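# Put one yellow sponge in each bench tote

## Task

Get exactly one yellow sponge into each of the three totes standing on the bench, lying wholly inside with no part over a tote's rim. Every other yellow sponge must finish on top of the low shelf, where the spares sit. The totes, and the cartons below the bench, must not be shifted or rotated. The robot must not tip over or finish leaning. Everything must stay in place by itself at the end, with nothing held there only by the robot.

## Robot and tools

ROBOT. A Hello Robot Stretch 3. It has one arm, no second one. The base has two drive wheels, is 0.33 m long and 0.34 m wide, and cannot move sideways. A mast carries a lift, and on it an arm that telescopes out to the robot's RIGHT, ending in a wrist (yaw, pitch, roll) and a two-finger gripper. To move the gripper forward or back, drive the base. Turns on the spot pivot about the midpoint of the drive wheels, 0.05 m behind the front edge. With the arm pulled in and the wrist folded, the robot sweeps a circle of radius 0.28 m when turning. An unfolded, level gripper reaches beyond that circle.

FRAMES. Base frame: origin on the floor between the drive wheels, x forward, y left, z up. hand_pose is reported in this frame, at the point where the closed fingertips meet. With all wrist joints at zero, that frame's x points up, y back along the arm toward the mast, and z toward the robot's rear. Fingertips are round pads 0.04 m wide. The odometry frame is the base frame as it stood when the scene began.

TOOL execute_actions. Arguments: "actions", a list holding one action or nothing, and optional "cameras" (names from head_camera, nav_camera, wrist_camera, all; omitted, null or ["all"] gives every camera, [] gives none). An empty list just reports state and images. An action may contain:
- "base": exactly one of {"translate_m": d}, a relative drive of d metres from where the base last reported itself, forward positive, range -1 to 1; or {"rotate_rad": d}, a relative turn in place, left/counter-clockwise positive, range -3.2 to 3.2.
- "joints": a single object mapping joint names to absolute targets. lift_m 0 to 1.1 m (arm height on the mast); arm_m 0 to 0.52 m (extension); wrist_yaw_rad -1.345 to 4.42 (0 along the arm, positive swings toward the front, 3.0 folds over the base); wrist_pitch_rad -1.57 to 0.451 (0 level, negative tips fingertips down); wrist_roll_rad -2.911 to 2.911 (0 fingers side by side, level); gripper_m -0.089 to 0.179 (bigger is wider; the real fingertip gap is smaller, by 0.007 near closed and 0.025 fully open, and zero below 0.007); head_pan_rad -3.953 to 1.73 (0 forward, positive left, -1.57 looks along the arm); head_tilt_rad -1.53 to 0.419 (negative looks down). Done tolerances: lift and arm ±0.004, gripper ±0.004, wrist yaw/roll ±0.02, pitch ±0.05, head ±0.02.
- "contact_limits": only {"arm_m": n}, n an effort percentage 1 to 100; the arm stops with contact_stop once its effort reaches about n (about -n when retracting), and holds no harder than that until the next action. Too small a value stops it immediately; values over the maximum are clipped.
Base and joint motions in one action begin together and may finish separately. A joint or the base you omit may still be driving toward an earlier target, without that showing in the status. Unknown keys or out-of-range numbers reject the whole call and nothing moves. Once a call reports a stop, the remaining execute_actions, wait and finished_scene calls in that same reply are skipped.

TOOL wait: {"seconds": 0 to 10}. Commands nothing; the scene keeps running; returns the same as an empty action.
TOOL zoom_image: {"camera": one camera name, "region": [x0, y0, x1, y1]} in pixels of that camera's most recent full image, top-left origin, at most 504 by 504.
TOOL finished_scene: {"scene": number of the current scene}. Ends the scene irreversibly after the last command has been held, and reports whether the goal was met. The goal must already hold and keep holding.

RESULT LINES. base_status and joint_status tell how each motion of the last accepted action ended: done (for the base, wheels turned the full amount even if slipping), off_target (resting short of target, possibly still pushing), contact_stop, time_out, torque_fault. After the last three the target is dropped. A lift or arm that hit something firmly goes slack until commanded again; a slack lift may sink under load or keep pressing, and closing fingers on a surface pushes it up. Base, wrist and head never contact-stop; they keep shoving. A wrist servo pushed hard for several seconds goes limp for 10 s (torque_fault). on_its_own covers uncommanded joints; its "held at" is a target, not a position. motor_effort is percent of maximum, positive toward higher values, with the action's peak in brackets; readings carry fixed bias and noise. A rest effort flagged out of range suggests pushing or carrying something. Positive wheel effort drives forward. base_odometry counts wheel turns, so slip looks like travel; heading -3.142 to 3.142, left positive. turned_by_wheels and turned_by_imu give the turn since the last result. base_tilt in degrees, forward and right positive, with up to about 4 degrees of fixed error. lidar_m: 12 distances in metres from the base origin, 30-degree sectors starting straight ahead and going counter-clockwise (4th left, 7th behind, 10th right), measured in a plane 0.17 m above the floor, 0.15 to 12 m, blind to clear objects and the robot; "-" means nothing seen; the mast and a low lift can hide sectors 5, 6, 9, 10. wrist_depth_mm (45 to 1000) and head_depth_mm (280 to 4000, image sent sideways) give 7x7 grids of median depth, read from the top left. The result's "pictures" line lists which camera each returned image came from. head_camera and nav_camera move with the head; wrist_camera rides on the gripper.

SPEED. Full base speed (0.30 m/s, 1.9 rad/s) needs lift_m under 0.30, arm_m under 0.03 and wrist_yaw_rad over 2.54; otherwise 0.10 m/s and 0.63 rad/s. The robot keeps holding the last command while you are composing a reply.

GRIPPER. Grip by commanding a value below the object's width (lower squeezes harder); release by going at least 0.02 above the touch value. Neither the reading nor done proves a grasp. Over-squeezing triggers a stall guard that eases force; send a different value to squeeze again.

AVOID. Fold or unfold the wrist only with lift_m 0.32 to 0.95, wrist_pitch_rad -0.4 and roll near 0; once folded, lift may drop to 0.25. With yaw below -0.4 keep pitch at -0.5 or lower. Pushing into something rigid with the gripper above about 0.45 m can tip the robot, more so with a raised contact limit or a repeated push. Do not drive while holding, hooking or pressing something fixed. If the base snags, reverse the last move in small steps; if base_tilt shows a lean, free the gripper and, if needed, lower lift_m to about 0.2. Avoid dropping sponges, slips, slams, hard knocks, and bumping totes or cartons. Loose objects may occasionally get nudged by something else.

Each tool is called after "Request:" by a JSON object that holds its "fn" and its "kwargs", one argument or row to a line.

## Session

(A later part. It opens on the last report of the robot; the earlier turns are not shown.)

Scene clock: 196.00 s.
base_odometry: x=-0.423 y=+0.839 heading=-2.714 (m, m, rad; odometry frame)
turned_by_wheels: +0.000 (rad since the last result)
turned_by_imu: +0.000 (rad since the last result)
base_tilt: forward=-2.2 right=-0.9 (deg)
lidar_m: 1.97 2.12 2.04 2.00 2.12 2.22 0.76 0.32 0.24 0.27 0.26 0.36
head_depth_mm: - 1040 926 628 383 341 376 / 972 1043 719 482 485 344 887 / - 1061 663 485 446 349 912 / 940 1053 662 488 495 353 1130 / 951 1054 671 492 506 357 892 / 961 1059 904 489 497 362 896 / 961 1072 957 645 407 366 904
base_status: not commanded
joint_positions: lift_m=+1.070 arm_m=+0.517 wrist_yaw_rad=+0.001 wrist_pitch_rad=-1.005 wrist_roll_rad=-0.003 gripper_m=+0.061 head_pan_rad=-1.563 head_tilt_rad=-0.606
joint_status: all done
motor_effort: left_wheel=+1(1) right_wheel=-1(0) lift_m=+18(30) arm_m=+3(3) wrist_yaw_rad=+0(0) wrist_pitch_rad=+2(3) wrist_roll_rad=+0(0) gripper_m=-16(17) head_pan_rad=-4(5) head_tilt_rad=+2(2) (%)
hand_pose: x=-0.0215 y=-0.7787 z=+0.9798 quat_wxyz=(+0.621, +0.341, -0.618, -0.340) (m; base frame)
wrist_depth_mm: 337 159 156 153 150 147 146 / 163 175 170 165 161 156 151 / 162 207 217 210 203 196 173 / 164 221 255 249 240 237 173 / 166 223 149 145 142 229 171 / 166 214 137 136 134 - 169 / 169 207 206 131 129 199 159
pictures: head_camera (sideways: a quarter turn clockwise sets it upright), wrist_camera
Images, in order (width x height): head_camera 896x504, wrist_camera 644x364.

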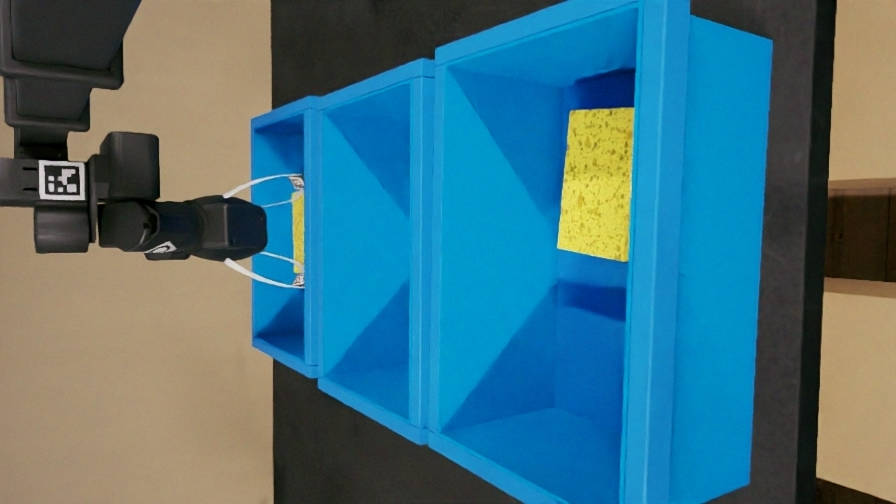

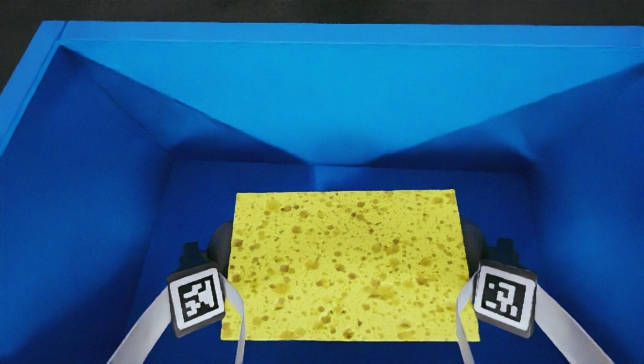

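Request:
{"fn": "execute_actions", "kwargs": {
  "actions": [
    {"joints":{"lift_m":1.042}}
  ],
  "cameras": ["wrist_camera"]
}}

Request:
{"fn": "execute_actions", "kwargs": {
  "actions": [
    {"joints":{"gripper_m":0.14}}
  ],
  "cameras": []
}}

Request:
{"fn": "execute_actions", "kwargs": {
  "actions": [
    {"joints":{"lift_m":1.1,"arm_m":0.495}}
  ],
  "cameras": ["wrist_camera"]
}}

Request:
{"fn": "execute_actions", "kwargs": {
  "actions": [
    {"joints":{"wrist_pitch_rad":-0.4}}
  ],
  "cameras": ["head_camera"]
}}

Request:
{"fn": "execute_actions", "kwargs": {
  "actions": [
    {"base":{"translate_m":1},"joints":{"arm_m":0.1}}
  ],
  "cameras": []
}}

Request:
{"fn": "execute_actions", "kwargs": {
  "actions": [
    {"base":{"translate_m":0.25},"joints":{"wrist_pitch_rad":-1,"gripper_m":0.179}}
  ],
  "cameras": []
}}

Request:
{"fn": "execute_actions", "kwargs": {
  "actions": [
    {"base":{"rotate_rad":0.83}}
  ],
  "cameras": []
}}

Request:
{"fn": "execute_actions", "kwargs": {
  "actions": [
    {"base":{"translate_m":0.55},"joints":{"lift_m":0.82,"head_tilt_rad":-0.8}}
  ],
  "cameras": []
}}

Request:
{"fn": "execute_actions", "kwargs": {
  "actions": [
    {"base":{"rotate_rad":1.16},"joints":{"arm_m":0.3}}
  ],
  "cameras": ["wrist_camera","head_camera"]
}}

Scene clock: 213.97 s.
base_odometry: x=-0.423 y=+0.839 heading=-2.714 (m, m, rad; odometry frame)
turned_by_wheels: +0.000 (rad since the last result)
turned_by_imu: +0.000 (rad since the last result)
base_tilt: forward=-2.3 right=-0.9 (deg)
lidar_m: 1.97 2.12 2.04 2.00 2.11 2.22 0.76 0.32 0.24 0.27 0.26 0.36
head_depth_mm: 914 1072 924 628 383 341 376 / 914 1054 720 481 486 344 893 / 920 1079 665 485 447 348 908 / 938 1045 657 488 494 352 1126 / 955 1059 673 491 506 357 899 / 960 1066 899 488 497 362 904 / 963 1067 957 645 406 367 901
base_status: not commanded
joint_positions: lift_m=+1.042 arm_m=+0.517 wrist_yaw_rad=+0.001 wrist_pitch_rad=-1.006 wrist_roll_rad=-0.003 gripper_m=+0.061 head_pan_rad=-1.563 head_tilt_rad=-0.606
joint_status: all done
motor_effort: left_wheel=+1(1) right_wheel=-1(1) lift_m=+18(16) arm_m=+3(4) wrist_yaw_rad=+0(0) wrist_pitch_rad=+2(2) wrist_roll_rad=+0(0) gripper_m=-16(15) head_pan_rad=-5(5) head_tilt_rad=+3(3) (%)
hand_pose: x=-0.0215 y=-0.7786 z=+0.9518 quat_wxyz=(+0.621, +0.342, -0.618, -0.340) (m; base frame)
wrist_depth_mm: 146 143 140 137 134 131 127 / 160 176 171 167 161 156 152 / 162 206 218 210 203 195 174 / 164 221 224 219 217 213 173 / 165 206 150 144 142 202 171 / 167 198 137 136 134 - 170 / 168 186 179 131 129 174 159
pictures: wrist_camera
Images, in order (width x height): wrist_camera 644x364.

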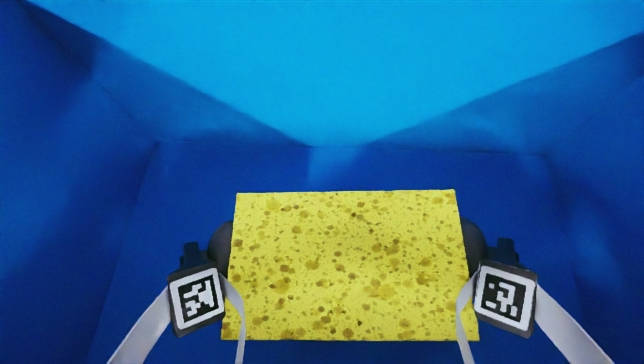

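Scene clock: 215.27 s.
base_odometry: x=-0.423 y=+0.839 heading=-2.714 (m, m, rad; odometry frame)
turned_by_wheels: +0.000 (rad since the last result)
turned_by_imu: +0.000 (rad since the last result)
base_tilt: forward=-2.2 right=-0.9 (deg)
lidar_m: 1.98 2.12 2.04 2.00 2.11 2.22 0.76 0.32 0.24 0.27 0.26 0.36
head_depth_mm: 911 1071 921 630 383 340 375 / 914 1057 717 482 487 344 889 / 919 1077 663 485 446 349 911 / 939 1043 656 489 494 353 1132 / 953 1056 673 491 505 357 899 / 958 1064 899 487 496 362 901 / 966 1071 958 647 406 366 904
base_status: not commanded
joint_positions: lift_m=+1.042 arm_m=+0.517 wrist_yaw_rad=+0.001 wrist_pitch_rad=-1.006 wrist_roll_rad=-0.003 gripper_m=+0.140 head_pan_rad=-1.563 head_tilt_rad=-0.606
joint_status: all done
motor_effort: left_wheel=+1(1) right_wheel=-1(1) lift_m=+18(18) arm_m=+3(3) wrist_yaw_rad=+0(0) wrist_pitch_rad=+2(2) wrist_roll_rad=+0(0) gripper_m=+1(83) head_pan_rad=-5(5) head_tilt_rad=+3(3) (%)
hand_pose: x=-0.0215 y=-0.7786 z=+0.9518 quat_wxyz=(+0.621, +0.342, -0.618, -0.340) (m; base frame)
wrist_depth_mm: 146 144 140 137 134 131 128 / 160 175 170 165 161 157 152 / 162 208 218 210 203 195 174 / 164 219 223 219 215 213 173 / 165 208 203 158 157 201 170 / 167 196 153 149 147 187 161 / 164 182 180 144 140 176 172
pictures: none
No camera images: the call's "cameras" was empty. Leave "cameras" out to get every camera's image.

Scene clock: 216.63 s.
base_odometry: x=-0.423 y=+0.839 heading=-2.714 (m, m, rad; odometry frame)
turned_by_wheels: +0.000 (rad since the last result)
turned_by_imu: +0.000 (rad since the last result)
base_tilt: forward=-2.3 right=-1.0 (deg)
lidar_m: 1.97 2.12 2.03 2.00 2.12 2.23 0.76 0.32 0.24 0.27 0.26 0.36
head_depth_mm: 957 1037 921 630 384 341 376 / 950 1041 720 480 488 344 891 / - 1044 663 484 446 348 913 / 952 1056 667 489 493 353 1130 / 953 1059 672 493 508 357 896 / 957 1062 901 488 496 362 900 / 964 1068 957 649 407 368 899
base_status: not commanded
joint_positions: lift_m=+1.099 arm_m=+0.495 wrist_yaw_rad=+0.001 wrist_pitch_rad=-1.006 wrist_roll_rad=-0.003 gripper_m=+0.140 head_pan_rad=-1.563 head_tilt_rad=-0.606
joint_status: all done
motor_effort: left_wheel=+1(1) right_wheel=-1(0) lift_m=+33(33) arm_m=-2(3) wrist_yaw_rad=+0(0) wrist_pitch_rad=+2(2) wrist_roll_rad=+0(0) gripper_m=+0(1) head_pan_rad=-4(5) head_tilt_rad=+3(2) (%)
hand_pose: x=-0.0215 y=-0.7571 z=+1.0082 quat_wxyz=(+0.621, +0.342, -0.618, -0.340) (m; base frame)
wrist_depth_mm: 392 378 369 362 356 350 341 / 349 199 202 198 191 186 174 / 177 221 260 251 241 231 173 / 169 224 288 283 278 271 171 / 167 224 266 217 221 252 170 / 168 201 248 207 207 241 160 / 165 233 235 234 232 226 174
pictures: wrist_camera
Images, in order (width x height): wrist_camera 644x364.

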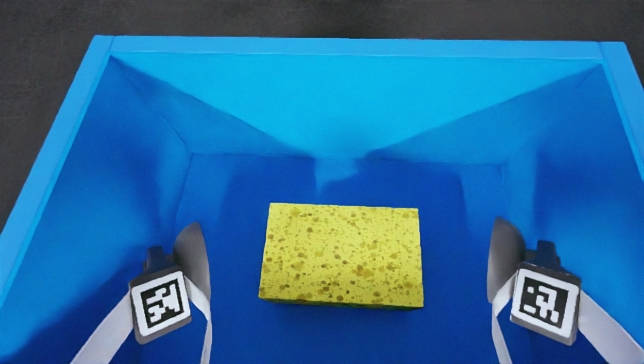

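Scene clock: 217.77 s.
base_odometry: x=-0.423 y=+0.839 heading=-2.714 (m, m, rad; odometry frame)
turned_by_wheels: +0.000 (rad since the last result)
turned_by_imu: +0.000 (rad since the last result)
base_tilt: forward=-2.4 right=-0.9 (deg)
lidar_m: 1.97 2.12 2.03 1.99 2.12 2.22 0.76 0.32 0.24 0.27 0.26 0.36
head_depth_mm: 955 1039 918 628 383 341 376 / 952 1039 720 481 487 344 888 / - 1061 667 485 445 348 910 / 953 1070 668 489 493 353 1136 / 954 1062 674 491 507 358 898 / 951 1065 904 488 498 362 899 / 960 1067 957 648 407 367 906
base_status: not commanded
joint_positions: lift_m=+1.099 arm_m=+0.495 wrist_yaw_rad=+0.001 wrist_pitch_rad=-0.421 wrist_roll_rad=-0.003 gripper_m=+0.140 head_pan_rad=-1.563 head_tilt_rad=-0.606
joint_status: all done
motor_effort: left_wheel=+1(0) right_wheel=-1(1) lift_m=+33(33) arm_m=-2(2) wrist_yaw_rad=+0(0) wrist_pitch_rad=+8(9) wrist_roll_rad=+0(0) gripper_m=+1(1) head_pan_rad=-5(4) head_tilt_rad=+3(3) (%)
hand_pose: x=-0.0214 y=-0.8642 z=+1.1107 quat_wxyz=(+0.693, +0.148, -0.690, -0.148) (m; base frame)
wrist_depth_mm: 412 403 390 381 376 364 350 / 454 437 428 407 405 390 380 / 495 490 470 452 440 431 413 / 552 534 513 490 483 475 463 / 502 498 494 480 474 477 460 / 421 418 406 403 391 388 386 / 353 218 219 211 209 207 199
pictures: head_camera (sideways: a quarter turn clockwise sets it upright)
Images, in order (width x height): head_camera 896x504.

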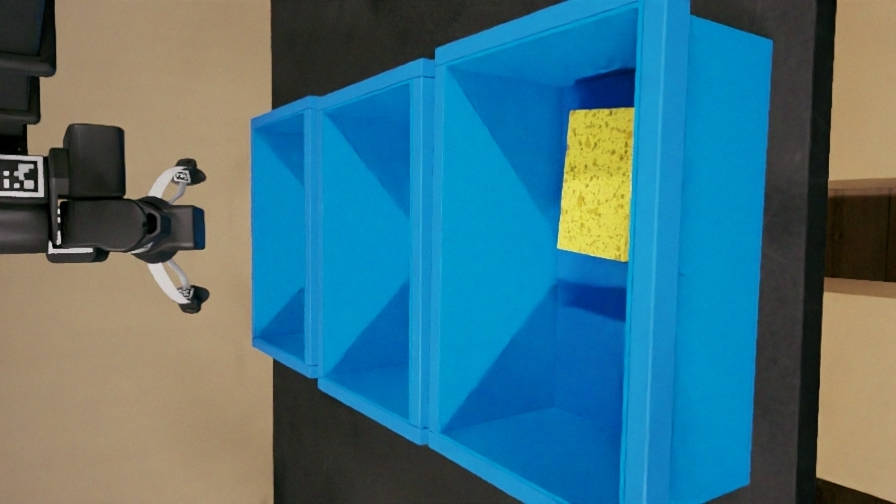

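Scene clock: 229.27 s.
base_odometry: x=-1.332 y=+0.424 heading=-2.713 (m, m, rad; odometry frame)
turned_by_wheels: +0.000 (rad since the last result)
turned_by_imu: -0.006 (rad since the last result)
base_tilt: forward=-2.3 right=-1.1 (deg)
lidar_m: 0.97 1.22 1.66 2.01 2.04 2.94 1.09 0.39 0.32 0.66 1.28 1.39
head_depth_mm: - - 807 655 507 427 930 / - - - 658 510 439 557 / - - - 1349 1532 1379 1202 / 985 1136 1264 1413 1608 1421 1196 / 1003 1109 1231 1423 1607 1434 1207 / 1007 1115 1251 1428 1622 1440 1209 / 1009 1128 1268 1440 1661 1435 1213
base_status: done
joint_positions: lift_m=+1.099 arm_m=+0.100 wrist_yaw_rad=+0.001 wrist_pitch_rad=-0.420 wrist_roll_rad=-0.003 gripper_m=+0.140 head_pan_rad=-1.563 head_tilt_rad=-0.606
joint_status: all done
motor_effort: left_wheel=+2(3) right_wheel=-1(2) lift_m=+33(33) arm_m=-2(3) wrist_yaw_rad=+0(0) wrist_pitch_rad=+7(8) wrist_roll_rad=+0(0) gripper_m=+0(1) head_pan_rad=-5(5) head_tilt_rad=+2(2) (%)
hand_pose: x=-0.0214 y=-0.4694 z=+1.1110 quat_wxyz=(+0.693, +0.148, -0.690, -0.147) (m; base frame)
wrist_depth_mm: 880 873 840 818 786 787 752 / 956 929 902 874 859 840 800 / - - - 958 792 763 725 / - - - - 626 594 574 / - - - - 492 482 461 / - - - - 407 391 384 / - - - - 362 335 326
pictures: none
No camera images: the call's "cameras" was empty. Leave "cameras" out to get every camera's image.

Scene clock: 233.33 s.
base_odometry: x=-1.560 y=+0.320 heading=-2.713 (m, m, rad; odometry frame)
turned_by_wheels: +0.000 (rad since the last result)
turned_by_imu: -0.001 (rad since the last result)
base_tilt: forward=-2.2 right=-0.9 (deg)
lidar_m: 0.73 1.02 1.51 2.39 2.06 2.91 1.00 0.46 0.49 1.23 1.30 1.14
head_depth_mm: - - 1242 1346 1432 1308 1173 / - - - 1415 1580 1417 1198 / - - - - 1623 1421 1205 / 1007 1106 1263 1494 1630 1434 1205 / 1017 1121 1261 1408 1637 1426 1211 / 1019 1126 1273 1454 1646 1437 1211 / 1020 1136 1271 1464 1657 1433 1214
base_status: done
joint_positions: lift_m=+1.099 arm_m=+0.100 wrist_yaw_rad=+0.001 wrist_pitch_rad=-1.004 wrist_roll_rad=-0.003 gripper_m=+0.179 head_pan_rad=-1.563 head_tilt_rad=-0.606
joint_status: all done
motor_effort: left_wheel=+1(6) right_wheel=-1(2) lift_m=+33(33) arm_m=-2(2) wrist_yaw_rad=+0(0) wrist_pitch_rad=+1(7) wrist_roll_rad=+0(1) gripper_m=+1(85) head_pan_rad=-5(5) head_tilt_rad=+2(2) (%)
hand_pose: x=-0.0215 y=-0.3625 z=+1.0084 quat_wxyz=(+0.621, +0.341, -0.618, -0.340) (m; base frame)
wrist_depth_mm: - - - - - - - / - - - - - - - / - - - - - - - / - - - - - - - / - - - - - 953 - / - - - - - 877 - / - - - - - 829 501
pictures: none
No camera images: the call's "cameras" was empty. Leave "cameras" out to get every camera's image.

Scene clock: 235.60 s.
base_odometry: x=-1.560 y=+0.320 heading=-1.883 (m, m, rad; odometry frame)
turned_by_wheels: +0.830 (rad since the last result)
turned_by_imu: +0.833 (rad since the last result)
base_tilt: forward=-2.3 right=-1.0 (deg)
lidar_m: 1.02 2.51 2.06 2.38 3.36 0.53 0.46 0.93 1.23 1.22 1.11 0.73
head_depth_mm: - - 1434 1515 1626 1414 1194 / - - - 1689 1730 1421 1204 / - - - - 1717 1424 1208 / 1158 1289 1439 1667 1746 1430 1210 / 1095 1199 1315 1471 1647 1438 1208 / 1018 1106 1203 1351 1525 1430 1211 / 957 1031 1118 1239 1379 1438 1211
base_status: done
joint_positions: lift_m=+1.099 arm_m=+0.100 wrist_yaw_rad=+0.001 wrist_pitch_rad=-1.004 wrist_roll_rad=-0.003 gripper_m=+0.179 head_pan_rad=-1.563 head_tilt_rad=-0.606
joint_status: not commanded
motor_effort: left_wheel=-2(4) right_wheel=+2(5) lift_m=+33(33) arm_m=-2(2) wrist_yaw_rad=+0(1) wrist_pitch_rad=+2(2) wrist_roll_rad=+1(0) gripper_m=+0(1) head_pan_rad=-4(5) head_tilt_rad=+3(3) (%)
hand_pose: x=-0.0215 y=-0.3624 z=+1.0083 quat_wxyz=(+0.621, +0.341, -0.618, -0.340) (m; base frame)
wrist_depth_mm: 752 889 - - - - 882 / 838 - - - - - 973 / 948 - - - - - - / 887 - - - - - - / 736 - - - - - - / 877 - - - - - - / - - - - - - -
pictures: none
No camera images: the call's "cameras" was empty. Leave "cameras" out to get every camera's image.

Scene clock: 242.47 s.
base_odometry: x=-1.729 y=-0.204 heading=-1.884 (m, m, rad; odometry frame)
turned_by_wheels: +0.000 (rad since the last result)
turned_by_imu: -0.003 (rad since the last result)
base_tilt: forward=-2.3 right=-1.0 (deg)
lidar_m: 0.47 0.98 1.88 1.86 3.94 1.40 1.01 1.65 1.33 0.46 0.67 0.52
head_depth_mm: 1104 1334 1666 1838 - 1244 1106 / 992 1145 1417 1721 - 1240 1122 / 903 1015 1242 1486 - 1254 1117 / 824 936 1097 1315 810 1130 1120 / 756 854 994 1137 805 942 1088 / 715 795 900 956 794 722 1023 / 664 736 825 904 796 681 844
base_status: done
joint_positions: lift_m=+0.820 arm_m=+0.100 wrist_yaw_rad=+0.001 wrist_pitch_rad=-1.005 wrist_roll_rad=-0.003 gripper_m=+0.179 head_pan_rad=-1.563 head_tilt_rad=-0.789
joint_status: all done
motor_effort: left_wheel=+0(1) right_wheel=+1(6) lift_m=+18(33) arm_m=-2(2) wrist_yaw_rad=+0(0) wrist_pitch_rad=+2(2) wrist_roll_rad=+0(1) gripper_m=+2(2) head_pan_rad=-5(5) head_tilt_rad=-4(20) (%)
hand_pose: x=-0.0215 y=-0.3622 z=+0.7298 quat_wxyz=(+0.621, +0.341, -0.618, -0.340) (m; base frame)
wrist_depth_mm: 429 415 621 786 - - - / 386 384 396 986 - - - / 359 351 347 - - - - / 328 331 319 985 - 964 980 / 310 307 309 583 929 936 893 / 291 - 540 867 876 869 - / - 520 768 834 827 809 798
pictures: none
No camera images: the call's "cameras" was empty. Leave "cameras" out to get every camera's image.

Scene clock: 245.27 s.
base_odometry: x=-1.729 y=-0.204 heading=-0.724 (m, m, rad; odometry frame)
turned_by_wheels: +1.160 (rad since the last result)
turned_by_imu: +1.164 (rad since the last result)
base_tilt: forward=-2.3 right=-0.9 (deg)
lidar_m: 1.85 2.03 3.69 1.09 1.03 1.65 1.15 0.46 0.76 0.48 0.98 2.09
head_depth_mm: 622 698 787 - - 884 997 / 649 732 - 902 782 881 1053 / 680 771 - 891 786 919 1095 / 710 814 943 920 785 976 1112 / 750 866 1023 952 830 1134 1123 / 790 921 1077 949 1025 1243 1124 / 839 986 1133 946 1105 1289 1138
base_status: done
joint_positions: lift_m=+0.820 arm_m=+0.300 wrist_yaw_rad=+0.000 wrist_pitch_rad=-1.005 wrist_roll_rad=-0.003 gripper_m=+0.179 head_pan_rad=-1.563 head_tilt_rad=-0.790
joint_status: all done
motor_effort: left_wheel=-1(4) right_wheel=+2(5) lift_m=+18(18) arm_m=+3(3) wrist_yaw_rad=+0(0) wrist_pitch_rad=+2(2) wrist_roll_rad=+0(0) gripper_m=+0(1) head_pan_rad=-5(5) head_tilt_rad=-4(5) (%)
hand_pose: x=-0.0216 y=-0.5617 z=+0.7298 quat_wxyz=(+0.621, +0.341, -0.618, -0.340) (m; base frame)
wrist_depth_mm: 420 414 414 393 339 289 257 / 342 382 376 371 371 333 289 / 355 348 347 340 331 327 330 / 331 325 320 318 313 304 303 / 308 308 297 293 289 287 287 / 287 - 280 232 270 269 - / 880 265 262 219 252 256 249
pictures: head_camera (sideways: a quarter turn clockwise sets it upright), wrist_camera
Images, in order (width x height): head_camera 896x504, wrist_camera 644x364.

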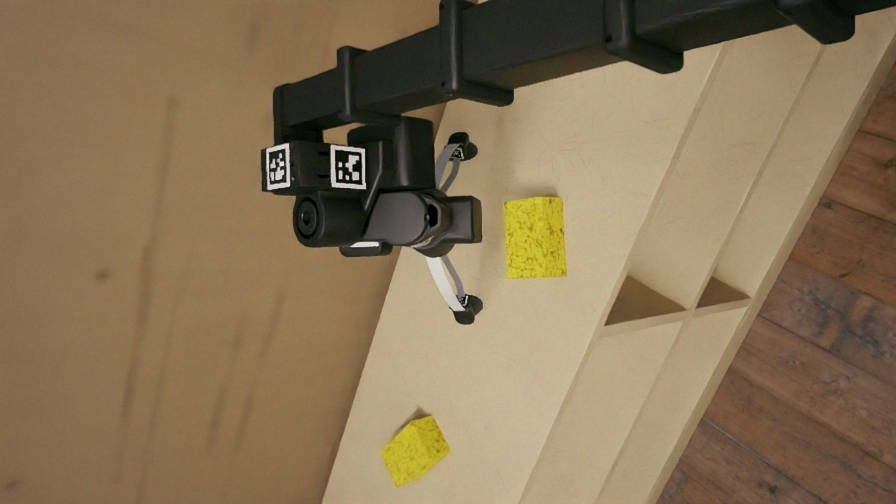

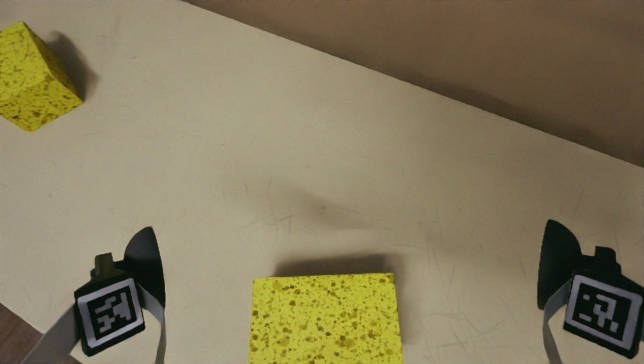

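Request:
{"fn": "execute_actions", "kwargs": {
  "actions": [
    {"joints":{"lift_m":0.722,"arm_m":0.28,"wrist_yaw_rad":0.06}}
  ],
  "cameras": ["wrist_camera"]
}}

Request:
{"fn": "execute_actions", "kwargs": {
  "actions": [
    {"joints":{"gripper_m":0.06}}
  ],
  "cameras": []
}}

Request:
{"fn": "execute_actions", "kwargs": {
  "actions": [
    {"joints":{"lift_m":0.75}}
  ],
  "cameras": ["wrist_camera"]
}}

Scene clock: 255.70 s.
base_odometry: x=-1.729 y=-0.204 heading=-0.724 (m, m, rad; odometry frame)
turned_by_wheels: +0.000 (rad since the last result)
turned_by_imu: +0.000 (rad since the last result)
base_tilt: forward=-2.4 right=-0.9 (deg)
lidar_m: 1.86 2.03 3.70 1.09 1.03 1.65 1.15 0.46 0.76 0.47 0.98 2.09
head_depth_mm: 620 698 797 887 799 - - / 648 729 842 - 782 884 1054 / 677 770 893 - 768 916 1089 / 715 814 957 962 771 985 1113 / 750 867 1029 949 810 1140 1126 / 791 921 1077 951 1025 1240 1129 / 838 984 1120 945 1106 1295 1131
base_status: not commanded
joint_positions: lift_m=+0.722 arm_m=+0.280 wrist_yaw_rad=+0.058 wrist_pitch_rad=-1.005 wrist_roll_rad=-0.003 gripper_m=+0.179 head_pan_rad=-1.563 head_tilt_rad=-0.790
joint_status: all done
motor_effort: left_wheel=-1(0) right_wheel=+1(1) lift_m=+18(19) arm_m=-2(3) wrist_yaw_rad=+1(2) wrist_pitch_rad=+2(2) wrist_roll_rad=+0(0) gripper_m=-1(1) head_pan_rad=-5(5) head_tilt_rad=-4(4) (%)
hand_pose: x=-0.0148 y=-0.5420 z=+0.6318 quat_wxyz=(+0.630, +0.359, -0.608, -0.322) (m; base frame)
wrist_depth_mm: 277 271 267 261 256 252 256 / 255 249 243 239 237 230 229 / 232 229 226 223 217 214 212 / 215 214 211 207 203 200 198 / 202 201 152 146 145 188 185 / 188 - 141 137 136 176 - / - 172 168 131 129 166 163
pictures: wrist_camera
Images, in order (width x height): wrist_camera 644x364.

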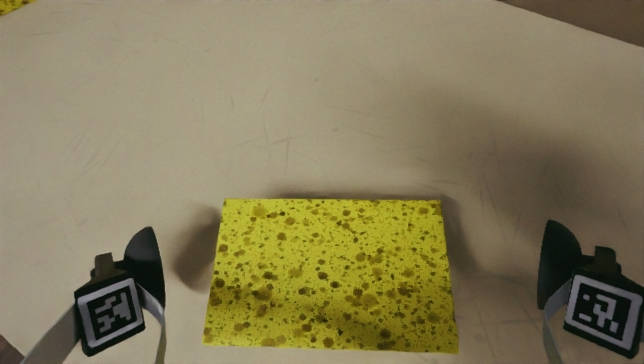

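Scene clock: 257.37 s.
base_odometry: x=-1.729 y=-0.204 heading=-0.724 (m, m, rad; odometry frame)
turned_by_wheels: +0.000 (rad since the last result)
turned_by_imu: +0.000 (rad since the last result)
base_tilt: forward=-2.3 right=-1.0 (deg)
lidar_m: 1.86 2.04 3.72 1.09 1.03 1.65 1.15 0.46 0.76 0.48 0.98 2.10
head_depth_mm: 621 697 798 888 798 - - / 649 732 843 - 786 883 1050 / 681 771 895 - 769 923 1089 / 712 815 958 960 772 981 1113 / 750 863 1024 948 829 1133 1126 / 789 919 1075 950 1025 1244 1125 / 842 985 1121 941 1104 1291 1127
base_status: not commanded
joint_positions: lift_m=+0.722 arm_m=+0.280 wrist_yaw_rad=+0.058 wrist_pitch_rad=-1.005 wrist_roll_rad=-0.003 gripper_m=+0.061 head_pan_rad=-1.563 head_tilt_rad=-0.790
joint_status: all done
motor_effort: left_wheel=-1(1) right_wheel=+1(2) lift_m=+18(18) arm_m=-2(2) wrist_yaw_rad=+1(2) wrist_pitch_rad=+2(2) wrist_roll_rad=+0(0) gripper_m=-17(91) head_pan_rad=-5(4) head_tilt_rad=-5(4) (%)
hand_pose: x=-0.0148 y=-0.5420 z=+0.6318 quat_wxyz=(+0.630, +0.359, -0.608, -0.322) (m; base frame)
wrist_depth_mm: 278 271 266 261 255 251 256 / 251 249 244 240 237 231 228 / 231 231 225 222 218 214 212 / 215 212 209 206 203 200 196 / 201 198 150 144 142 189 184 / 188 186 137 135 134 - 174 / 178 175 168 129 127 165 163
pictures: none
No camera images: the call's "cameras" was empty. Leave "cameras" out to get every camera's image.

Scene clock: 258.40 s.
base_odometry: x=-1.729 y=-0.204 heading=-0.724 (m, m, rad; odometry frame)
turned_by_wheels: +0.000 (rad since the last result)
turned_by_imu: +0.000 (rad since the last result)
base_tilt: forward=-2.4 right=-1.0 (deg)
lidar_m: 1.85 2.04 3.71 1.09 1.04 1.65 1.14 0.46 0.76 0.48 0.98 2.09
head_depth_mm: 621 697 795 888 800 - - / 648 733 837 - 777 882 1053 / 679 773 883 - 766 917 1093 / 715 813 956 948 768 981 1122 / 749 865 1026 955 831 1139 1128 / 791 922 1074 952 1030 1236 1127 / 837 984 1132 941 1101 1286 1132
base_status: not commanded
joint_positions: lift_m=+0.750 arm_m=+0.280 wrist_yaw_rad=+0.058 wrist_pitch_rad=-1.006 wrist_roll_rad=-0.003 gripper_m=+0.061 head_pan_rad=-1.563 head_tilt_rad=-0.790
joint_status: all done
motor_effort: left_wheel=-1(1) right_wheel=+1(1) lift_m=+33(36) arm_m=-2(2) wrist_yaw_rad=+1(1) wrist_pitch_rad=+2(2) wrist_roll_rad=+0(0) gripper_m=-16(18) head_pan_rad=-4(5) head_tilt_rad=-4(5) (%)
hand_pose: x=-0.0148 y=-0.5419 z=+0.6590 quat_wxyz=(+0.630, +0.359, -0.608, -0.322) (m; base frame)
wrist_depth_mm: 309 312 305 300 295 297 270 / 290 283 278 274 269 267 263 / 268 264 259 254 250 247 241 / 248 245 242 236 231 230 227 / 229 227 149 143 142 215 212 / 216 213 136 136 134 - 199 / 208 200 194 129 127 189 188
pictures: wrist_camera
Images, in order (width x height): wrist_camera 644x364.

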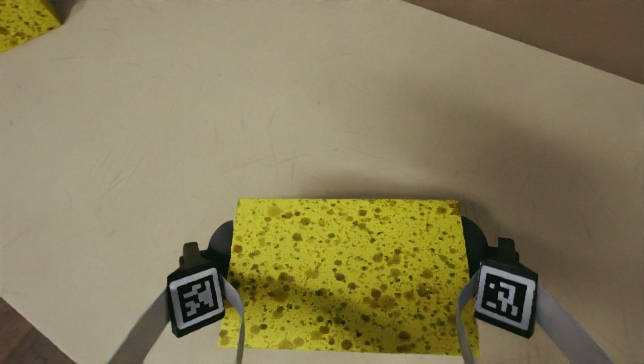

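Request:
{"fn": "execute_actions", "kwargs": {
  "actions": [
    {"base":{"rotate_rad":-1.792},"joints":{"lift_m":1.0,"arm_m":0.1,"wrist_yaw_rad":0}}
  ],
  "cameras": []
}}

Request:
{"fn": "execute_actions", "kwargs": {
  "actions": [
    {"base":{"translate_m":-1},"joints":{"lift_m":1.1,"wrist_pitch_rad":-0.35,"head_tilt_rad":-0.6}}
  ],
  "cameras": []
}}

Request:
{"fn": "execute_actions", "kwargs": {
  "actions": [
    {"base":{"translate_m":-0.61},"joints":{"arm_m":0.345}}
  ],
  "cameras": []
}}

Request:
{"fn": "execute_actions", "kwargs": {
  "actions": [
    {"base":{"rotate_rad":-0.247}}
  ],
  "cameras": ["head_camera"]
}}

Request:
{"fn": "execute_actions", "kwargs": {
  "actions": [
    {"joints":{"wrist_pitch_rad":-0.75}}
  ],
  "cameras": ["wrist_camera"]
}}

Scene clock: 273.40 s.
base_odometry: x=-1.729 y=-0.204 heading=-2.516 (m, m, rad; odometry frame)
turned_by_wheels: -1.792 (rad since the last result)
turned_by_imu: -1.801 (rad since the last result)
base_tilt: forward=-2.3 right=-1.0 (deg)
lidar_m: 0.62 0.48 0.97 2.09 2.00 2.97 1.51 1.01 1.44 1.56 0.46 0.54
head_depth_mm: 1314 - - 1684 1477 1273 1119 / 1354 - - 1693 1487 1263 1120 / 1419 - - - 1441 1282 1121 / 1459 1653 1970 1859 1427 1287 1118 / 1491 1714 1998 1826 1502 1282 1124 / 1471 1609 1727 1726 1506 1286 1092 / 1224 1278 1381 1471 1469 895 877
base_status: done
joint_positions: lift_m=+1.000 arm_m=+0.100 wrist_yaw_rad=+0.001 wrist_pitch_rad=-1.006 wrist_roll_rad=-0.003 gripper_m=+0.061 head_pan_rad=-1.563 head_tilt_rad=-0.790
joint_status: all done
motor_effort: left_wheel=+2(6) right_wheel=-2(5) lift_m=+33(34) arm_m=-2(3) wrist_yaw_rad=-1(1) wrist_pitch_rad=+2(2) wrist_roll_rad=+0(0) gripper_m=-16(16) head_pan_rad=-4(5) head_tilt_rad=-4(4) (%)
hand_pose: x=-0.0215 y=-0.3620 z=+0.9090 quat_wxyz=(+0.621, +0.342, -0.618, -0.340) (m; base frame)
wrist_depth_mm: 693 923 - - - - - / 707 960 - - - - - / 730 - - - - - - / 766 - - - - - - / 824 - 150 144 142 - - / 475 804 137 135 134 - - / 440 681 937 129 127 963 983
pictures: none
No camera images: the call's "cameras" was empty. Leave "cameras" out to get every camera's image.

Scene clock: 284.63 s.
base_odometry: x=-0.919 y=+0.382 heading=-2.515 (m, m, rad; odometry frame)
turned_by_wheels: +0.000 (rad since the last result)
turned_by_imu: +0.003 (rad since the last result)
base_tilt: forward=-2.3 right=-1.0 (deg)
lidar_m: 1.44 1.77 2.36 1.75 2.02 2.77 0.99 0.56 0.48 0.48 0.58 1.33
head_depth_mm: - - 806 656 1254 1346 1148 / - - - 658 1251 1212 1144 / - - - 635 1289 1126 967 / 1185 1353 429 664 1600 1125 1002 / 1221 1366 1474 667 749 893 1126 / 1253 1401 1583 700 1660 1435 1211 / 1286 1446 1633 1897 1777 1437 1213
base_status: done
joint_positions: lift_m=+1.099 arm_m=+0.100 wrist_yaw_rad=+0.001 wrist_pitch_rad=-0.372 wrist_roll_rad=-0.003 gripper_m=+0.061 head_pan_rad=-1.563 head_tilt_rad=-0.606
joint_status: all done
motor_effort: left_wheel=+2(2) right_wheel=-1(5) lift_m=+33(38) arm_m=-2(2) wrist_yaw_rad=-1(1) wrist_pitch_rad=+8(8) wrist_roll_rad=+0(0) gripper_m=-16(17) head_pan_rad=-5(5) head_tilt_rad=+3(16) (%)
hand_pose: x=-0.0212 y=-0.4752 z=+1.1220 quat_wxyz=(+0.696, +0.131, -0.694, -0.130) (m; base frame)
wrist_depth_mm: - - - - 987 893 845 / - - - - - 942 887 / - - - - 907 874 852 / - - - 677 659 640 622 / - - 149 144 142 517 492 / - - 137 135 133 - 407 / - - 346 129 127 342 348
pictures: none
No camera images: the call's "cameras" was empty. Leave "cameras" out to get every camera's image.

Scene clock: 292.07 s.
base_odometry: x=-0.425 y=+0.740 heading=-2.515 (m, m, rad; odometry frame)
turned_by_wheels: +0.000 (rad since the last result)
turned_by_imu: +0.003 (rad since the last result)
base_tilt: forward=-2.3 right=-0.9 (deg)
lidar_m: 2.04 2.32 1.90 1.90 2.21 2.23 0.67 0.38 0.34 0.34 0.38 0.66
head_depth_mm: 1003 1075 706 531 404 437 945 / - 1109 723 554 414 1041 1153 / - 1114 726 574 429 1097 1153 / 1067 1122 943 526 449 1075 955 / 1086 1207 945 665 498 1104 959 / 1122 1246 951 671 517 1328 1003 / 1144 1263 955 672 536 1155 1096
base_status: done
joint_positions: lift_m=+1.099 arm_m=+0.345 wrist_yaw_rad=+0.001 wrist_pitch_rad=-0.372 wrist_roll_rad=-0.003 gripper_m=+0.061 head_pan_rad=-1.563 head_tilt_rad=-0.606
joint_status: all done
motor_effort: left_wheel=+2(1) right_wheel=-2(4) lift_m=+33(33) arm_m=+3(4) wrist_yaw_rad=-1(1) wrist_pitch_rad=+8(8) wrist_roll_rad=+0(0) gripper_m=-16(16) head_pan_rad=-5(4) head_tilt_rad=+3(3) (%)
hand_pose: x=-0.0214 y=-0.7197 z=+1.1220 quat_wxyz=(+0.696, +0.131, -0.694, -0.131) (m; base frame)
wrist_depth_mm: 860 773 705 664 605 562 528 / 955 830 789 699 643 608 568 / - 931 831 765 710 646 600 / 752 709 683 667 626 410 616 / 548 537 150 144 141 408 380 / 446 443 137 135 134 - 384 / 372 368 343 130 127 214 223
pictures: none
No camera images: the call's "cameras" was empty. Leave "cameras" out to get every camera's image.

Scene clock: 293.37 s.
base_odometry: x=-0.425 y=+0.740 heading=-2.762 (m, m, rad; odometry frame)
turned_by_wheels: -0.247 (rad since the last result)
turned_by_imu: -0.248 (rad since the last result)
base_tilt: forward=-2.3 right=-1.0 (deg)
lidar_m: 2.32 2.04 2.60 1.90 1.98 2.23 2.15 0.46 0.34 0.34 0.34 0.47
head_depth_mm: 1061 1133 923 501 432 1034 947 / - 1160 714 550 423 1042 950 / - 1121 729 549 425 1059 1082 / 1026 901 741 573 426 1103 1176 / 1027 1122 742 576 428 1050 958 / 1027 1137 901 523 428 1049 958 / 1023 1140 958 672 502 1106 1005
base_status: done
joint_positions: lift_m=+1.099 arm_m=+0.345 wrist_yaw_rad=+0.001 wrist_pitch_rad=-0.372 wrist_roll_rad=-0.003 gripper_m=+0.061 head_pan_rad=-1.563 head_tilt_rad=-0.606
joint_status: not commanded
motor_effort: left_wheel=+2(5) right_wheel=-1(5) lift_m=+33(33) arm_m=+3(3) wrist_yaw_rad=+0(0) wrist_pitch_rad=+8(8) wrist_roll_rad=+0(0) gripper_m=-17(18) head_pan_rad=-5(5) head_tilt_rad=+3(3) (%)
hand_pose: x=-0.0214 y=-0.7197 z=+1.1220 quat_wxyz=(+0.696, +0.131, -0.694, -0.131) (m; base frame)
wrist_depth_mm: 632 626 617 598 593 593 583 / 689 677 666 663 639 633 624 / 755 736 727 719 713 685 675 / 713 701 639 424 422 631 627 / 546 536 149 144 141 496 492 / 447 436 137 136 133 - 407 / 375 355 228 129 127 217 348
pictures: head_camera (sideways: a quarter turn clockwise sets it upright)
Images, in order (width x height): head_camera 896x504.

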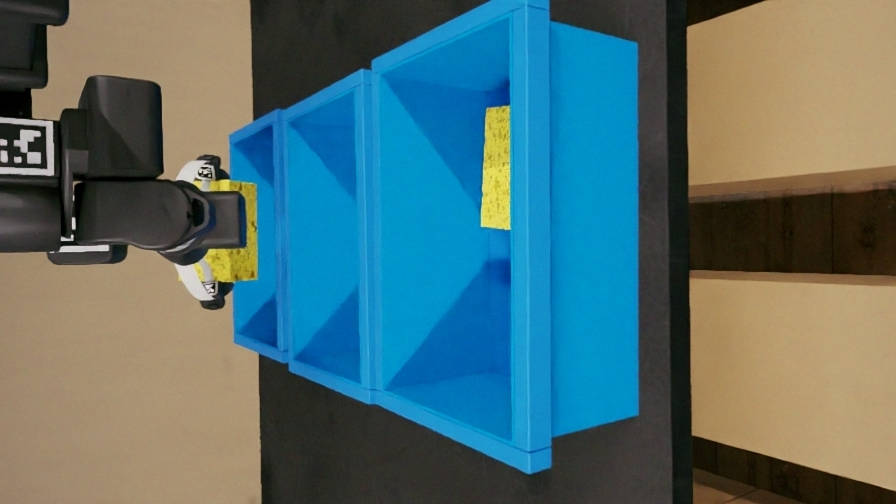

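Scene clock: 294.40 s.
base_odometry: x=-0.425 y=+0.740 heading=-2.762 (m, m, rad; odometry frame)
turned_by_wheels: +0.000 (rad since the last result)
turned_by_imu: +0.000 (rad since the last result)
base_tilt: forward=-2.2 right=-0.9 (deg)
lidar_m: 2.31 2.05 2.59 1.90 1.98 2.22 2.15 0.46 0.34 0.34 0.34 0.47
head_depth_mm: 1054 1140 921 502 432 1038 950 / - 1155 715 550 423 1039 945 / - 1136 607 548 424 1059 1084 / 1024 1121 624 573 426 1102 1175 / 1022 1123 742 574 428 1051 955 / 1026 1138 899 524 428 1049 959 / 1027 1140 961 672 502 1115 999
base_status: not commanded
joint_positions: lift_m=+1.099 arm_m=+0.345 wrist_yaw_rad=+0.001 wrist_pitch_rad=-0.759 wrist_roll_rad=-0.003 gripper_m=+0.061 head_pan_rad=-1.563 head_tilt_rad=-0.606
joint_status: all done
motor_effort: left_wheel=+1(2) right_wheel=-1(1) lift_m=+33(33) arm_m=+3(3) wrist_yaw_rad=+0(0) wrist_pitch_rad=+3(7) wrist_roll_rad=+0(0) gripper_m=-17(17) head_pan_rad=-4(5) head_tilt_rad=+3(2) (%)
hand_pose: x=-0.0215 y=-0.6590 z=+1.0437 quat_wxyz=(+0.658, +0.263, -0.655, -0.262) (m; base frame)
wrist_depth_mm: 628 604 374 381 373 529 531 / 517 494 408 418 416 313 458 / 442 410 250 248 243 239 392 / 384 233 240 229 226 225 340 / 331 235 150 144 142 232 191 / 181 220 137 136 133 - 170 / 173 213 254 129 127 238 154
pictures: wrist_camera
Images, in order (width x height): wrist_camera 644x364.

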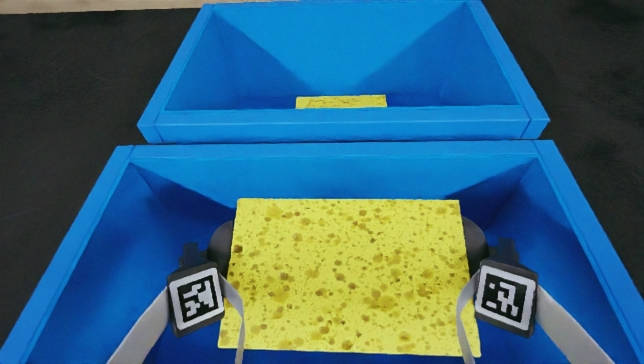

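Request:
{"fn": "execute_actions", "kwargs": {
  "actions": [
    {"joints":{"wrist_pitch_rad":-1.0,"arm_m":0.395}}
  ],
  "cameras": []
}}

Request:
{"fn": "execute_actions", "kwargs": {
  "actions": [
    {"joints":{"lift_m":1.038}}
  ],
  "cameras": []
}}

Request:
{"fn": "execute_actions", "kwargs": {
  "actions": [
    {"joints":{"gripper_m":0.14}}
  ],
  "cameras": []
}}

Request:
{"fn": "execute_actions", "kwargs": {
  "actions": [
    {"joints":{"lift_m":1.1,"arm_m":0.37}}
  ],
  "cameras": ["wrist_camera","head_camera"]
}}

Request:
{"fn": "execute_actions", "kwargs": {
  "actions": [
    {"joints":{"wrist_pitch_rad":-0.6,"head_pan_rad":0.6}}
  ]
}}

Scene clock: 304.97 s.
base_odometry: x=-0.425 y=+0.740 heading=-2.762 (m, m, rad; odometry frame)
turned_by_wheels: +0.000 (rad since the last result)
turned_by_imu: +0.000 (rad since the last result)
base_tilt: forward=-2.2 right=-0.8 (deg)
lidar_m: 2.32 2.05 2.60 1.91 1.99 2.23 2.16 0.46 0.34 0.34 0.34 0.47
head_depth_mm: 1051 1138 920 501 432 1037 947 / 1024 1139 715 549 424 1038 950 / - 1131 643 548 424 1056 1081 / 1032 1118 643 572 425 1098 1175 / 1024 1123 741 573 427 1049 955 / 1022 1131 902 525 429 1051 958 / 1024 1136 966 674 502 1106 1008
base_status: not commanded
joint_positions: lift_m=+1.099 arm_m=+0.395 wrist_yaw_rad=+0.001 wrist_pitch_rad=-1.005 wrist_roll_rad=-0.003 gripper_m=+0.061 head_pan_rad=-1.563 head_tilt_rad=-0.606
joint_status: all done
motor_effort: left_wheel=+1(2) right_wheel=-2(2) lift_m=+33(33) arm_m=+3(5) wrist_yaw_rad=+0(1) wrist_pitch_rad=+2(4) wrist_roll_rad=+0(1) gripper_m=-15(16) head_pan_rad=-4(4) head_tilt_rad=+3(3) (%)
hand_pose: x=-0.0215 y=-0.6568 z=+1.0083 quat_wxyz=(+0.621, +0.341, -0.618, -0.340) (m; base frame)
wrist_depth_mm: 386 207 341 292 191 187 199 / 350 197 194 178 175 171 191 / 179 201 202 197 197 194 169 / 178 236 273 251 249 230 160 / 174 238 150 144 142 230 160 / 174 223 137 136 134 - 160 / 174 215 231 129 127 224 153
pictures: none
No camera images: the call's "cameras" was empty. Leave "cameras" out to get every camera's image.

Scene clock: 306.37 s.
base_odometry: x=-0.425 y=+0.740 heading=-2.762 (m, m, rad; odometry frame)
turned_by_wheels: +0.000 (rad since the last result)
turned_by_imu: +0.000 (rad since the last result)
base_tilt: forward=-2.4 right=-0.8 (deg)
lidar_m: 2.32 2.05 2.61 1.90 1.99 2.23 2.15 0.46 0.34 0.34 0.34 0.47
head_depth_mm: 1016 1192 923 500 432 1040 950 / 1000 1136 715 550 423 1038 952 / 997 - 729 549 425 1059 1082 / 1022 1120 741 570 426 1097 1182 / 1027 1117 743 575 427 1047 957 / 1021 1132 901 524 429 1051 955 / 1028 1137 957 672 502 1109 1002
base_status: not commanded
joint_positions: lift_m=+1.038 arm_m=+0.395 wrist_yaw_rad=+0.001 wrist_pitch_rad=-1.006 wrist_roll_rad=-0.003 gripper_m=+0.061 head_pan_rad=-1.563 head_tilt_rad=-0.606
joint_status: all done
motor_effort: left_wheel=+2(2) right_wheel=-1(2) lift_m=+18(31) arm_m=+4(3) wrist_yaw_rad=+0(0) wrist_pitch_rad=+2(2) wrist_roll_rad=+0(0) gripper_m=-16(16) head_pan_rad=-4(5) head_tilt_rad=+3(2) (%)
hand_pose: x=-0.0215 y=-0.6566 z=+0.9478 quat_wxyz=(+0.621, +0.342, -0.618, -0.340) (m; base frame)
wrist_depth_mm: 132 131 131 129 129 128 128 / 160 159 158 157 156 155 148 / 174 202 201 200 198 196 160 / 175 219 219 216 213 208 160 / 174 206 150 144 142 197 160 / 174 195 137 135 134 - 160 / 173 183 176 129 127 172 153
pictures: none
No camera images: the call's "cameras" was empty. Leave "cameras" out to get every camera's image.

Scene clock: 307.67 s.
base_odometry: x=-0.425 y=+0.740 heading=-2.762 (m, m, rad; odometry frame)
turned_by_wheels: +0.000 (rad since the last result)
turned_by_imu: +0.000 (rad since the last result)
base_tilt: forward=-2.3 right=-1.0 (deg)
lidar_m: 2.32 2.05 2.60 1.90 1.99 2.22 2.15 0.46 0.34 0.34 0.34 0.47
head_depth_mm: 1014 1195 921 502 432 1039 947 / 998 1139 715 550 423 1042 950 / 998 - 730 550 425 1059 1086 / 1024 1119 745 572 426 1100 1181 / 1025 1119 744 574 427 1049 956 / 1024 1135 901 524 428 1050 954 / 1030 1142 951 674 502 1110 1003
base_status: not commanded
joint_positions: lift_m=+1.038 arm_m=+0.395 wrist_yaw_rad=+0.001 wrist_pitch_rad=-1.006 wrist_roll_rad=-0.003 gripper_m=+0.140 head_pan_rad=-1.563 head_tilt_rad=-0.606
joint_status: all done
motor_effort: left_wheel=+2(2) right_wheel=-1(2) lift_m=+18(18) arm_m=+4(3) wrist_yaw_rad=+0(0) wrist_pitch_rad=+2(2) wrist_roll_rad=+0(0) gripper_m=+2(83) head_pan_rad=-4(5) head_tilt_rad=+2(3) (%)
hand_pose: x=-0.0215 y=-0.6566 z=+0.9478 quat_wxyz=(+0.621, +0.342, -0.618, -0.340) (m; base frame)
wrist_depth_mm: 132 131 131 130 129 128 128 / 160 159 158 157 156 155 148 / 175 201 201 198 197 196 160 / 174 218 219 215 212 208 160 / 175 206 198 155 153 197 160 / 174 195 149 145 143 185 153 / 170 180 159 138 136 172 169
pictures: none
No camera images: the call's "cameras" was empty. Leave "cameras" out to get every camera's image.

Scene clock: 309.07 s.
base_odometry: x=-0.425 y=+0.740 heading=-2.762 (m, m, rad; odometry frame)
turned_by_wheels: +0.000 (rad since the last result)
turned_by_imu: +0.000 (rad since the last result)
base_tilt: forward=-2.2 right=-0.9 (deg)
lidar_m: 2.32 2.05 2.60 1.90 1.98 2.22 2.15 0.46 0.34 0.34 0.34 0.47
head_depth_mm: 1053 1142 920 501 433 1038 949 / 1022 1131 714 551 423 1038 952 / - 1118 718 549 425 1059 1082 / 1036 1120 730 572 426 1106 1179 / 1024 1120 735 572 426 1051 957 / 1026 1143 901 525 428 1047 958 / 1029 1137 958 676 501 1105 1005
base_status: not commanded
joint_positions: lift_m=+1.099 arm_m=+0.370 wrist_yaw_rad=+0.001 wrist_pitch_rad=-1.006 wrist_roll_rad=-0.003 gripper_m=+0.140 head_pan_rad=-1.563 head_tilt_rad=-0.606
joint_status: all done
motor_effort: left_wheel=+2(1) right_wheel=-1(2) lift_m=+33(32) arm_m=-2(2) wrist_yaw_rad=+0(1) wrist_pitch_rad=+2(2) wrist_roll_rad=+0(0) gripper_m=+2(1) head_pan_rad=-4(5) head_tilt_rad=+2(3) (%)
hand_pose: x=-0.0215 y=-0.6321 z=+1.0082 quat_wxyz=(+0.621, +0.342, -0.618, -0.340) (m; base frame)
wrist_depth_mm: 383 207 204 200 197 194 337 / 343 195 193 193 192 191 178 / 180 224 245 244 242 230 169 / 179 237 288 284 279 248 160 / 175 238 268 218 221 253 160 / 174 210 249 207 222 243 153 / 170 235 237 234 232 226 169
pictures: head_camera (sideways: a quarter turn clockwise sets it upright), wrist_camera
Images, in order (width x height): head_camera 896x504, wrist_camera 644x364.

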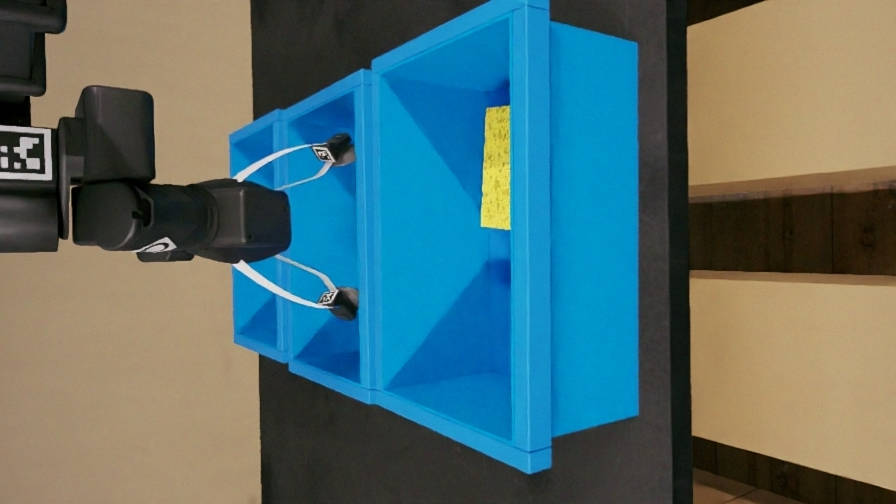

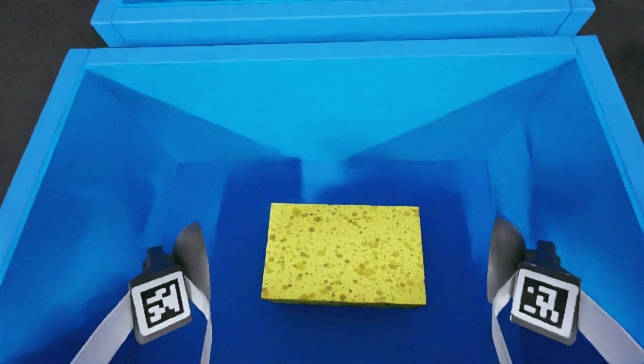

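Scene clock: 310.67 s.
base_odometry: x=-0.425 y=+0.740 heading=-2.762 (m, m, rad; odometry frame)
turned_by_wheels: +0.000 (rad since the last result)
turned_by_imu: +0.000 (rad since the last result)
base_tilt: forward=-2.4 right=-0.8 (deg)
lidar_m: 2.32 2.04 2.60 1.90 1.99 2.23 2.14 0.46 0.34 0.34 0.34 0.47
head_depth_mm: 1955 2130 2155 2143 1729 1420 1195 / 2047 2231 2180 2237 1737 1415 1201 / 2184 2377 2521 2247 1745 1429 1197 / 2310 2530 2534 2227 1739 1427 1205 / 2469 2820 3036 2270 1761 1429 1209 / 2639 2987 3205 2291 1771 1439 1208 / 2661 2829 2884 2293 1758 1442 1216
base_status: not commanded
joint_positions: lift_m=+1.099 arm_m=+0.370 wrist_yaw_rad=+0.001 wrist_pitch_rad=-0.619 wrist_roll_rad=-0.003 gripper_m=+0.140 head_pan_rad=+0.593 head_tilt_rad=-0.606
joint_status: all done
motor_effort: left_wheel=+2(1) right_wheel=-1(1) lift_m=+33(33) arm_m=-2(2) wrist_yaw_rad=+0(0) wrist_pitch_rad=+7(7) wrist_roll_rad=+1(0) gripper_m=-1(0) head_pan_rad=+5(62) head_tilt_rad=+2(3) (%)
hand_pose: x=-0.0214 y=-0.7100 z=+1.0692 quat_wxyz=(+0.675, +0.216, -0.672, -0.215) (m; base frame)
wrist_depth_mm: 635 629 630 620 600 599 595 / 677 669 660 648 371 603 602 / 565 539 397 412 401 350 486 / 458 436 368 365 407 266 407 / 394 250 238 233 230 227 352 / 342 205 236 232 229 224 311 / 185 249 283 282 277 256 192
pictures: head_camera (sideways: a quarter turn clockwise sets it upright), nav_camera (sideways: a quarter turn counterclockwise sets it upright), wrist_camera
Images, in order (width x height): head_camera 896x504, nav_camera 672x504, wrist_camera 644x364.

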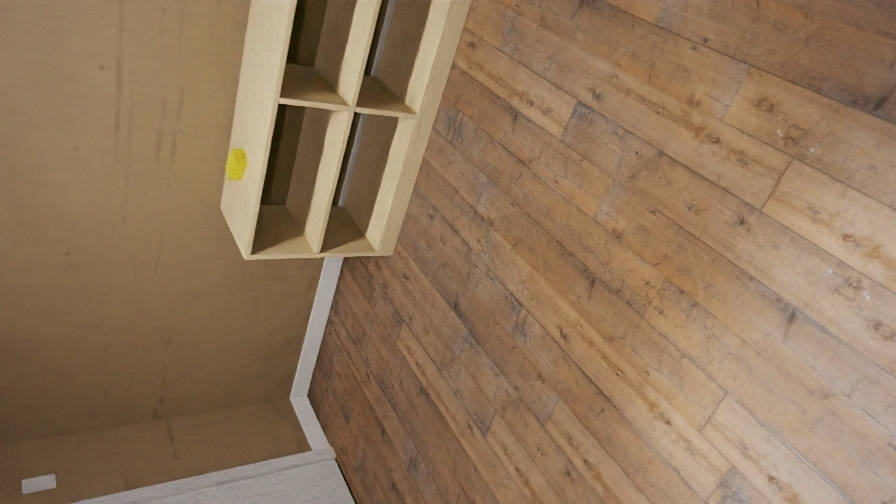

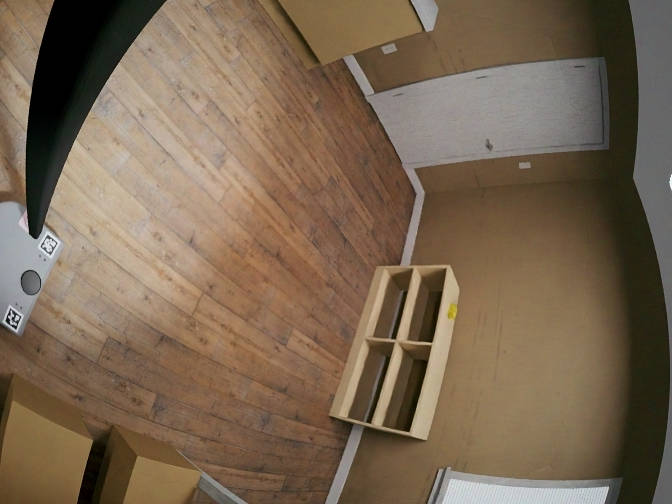

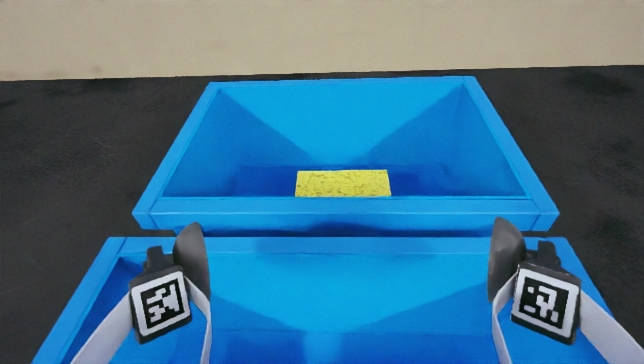

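Request:
{"fn": "finished_scene", "kwargs": {
  "scene": 1
}}

The scene is finished: the task was done.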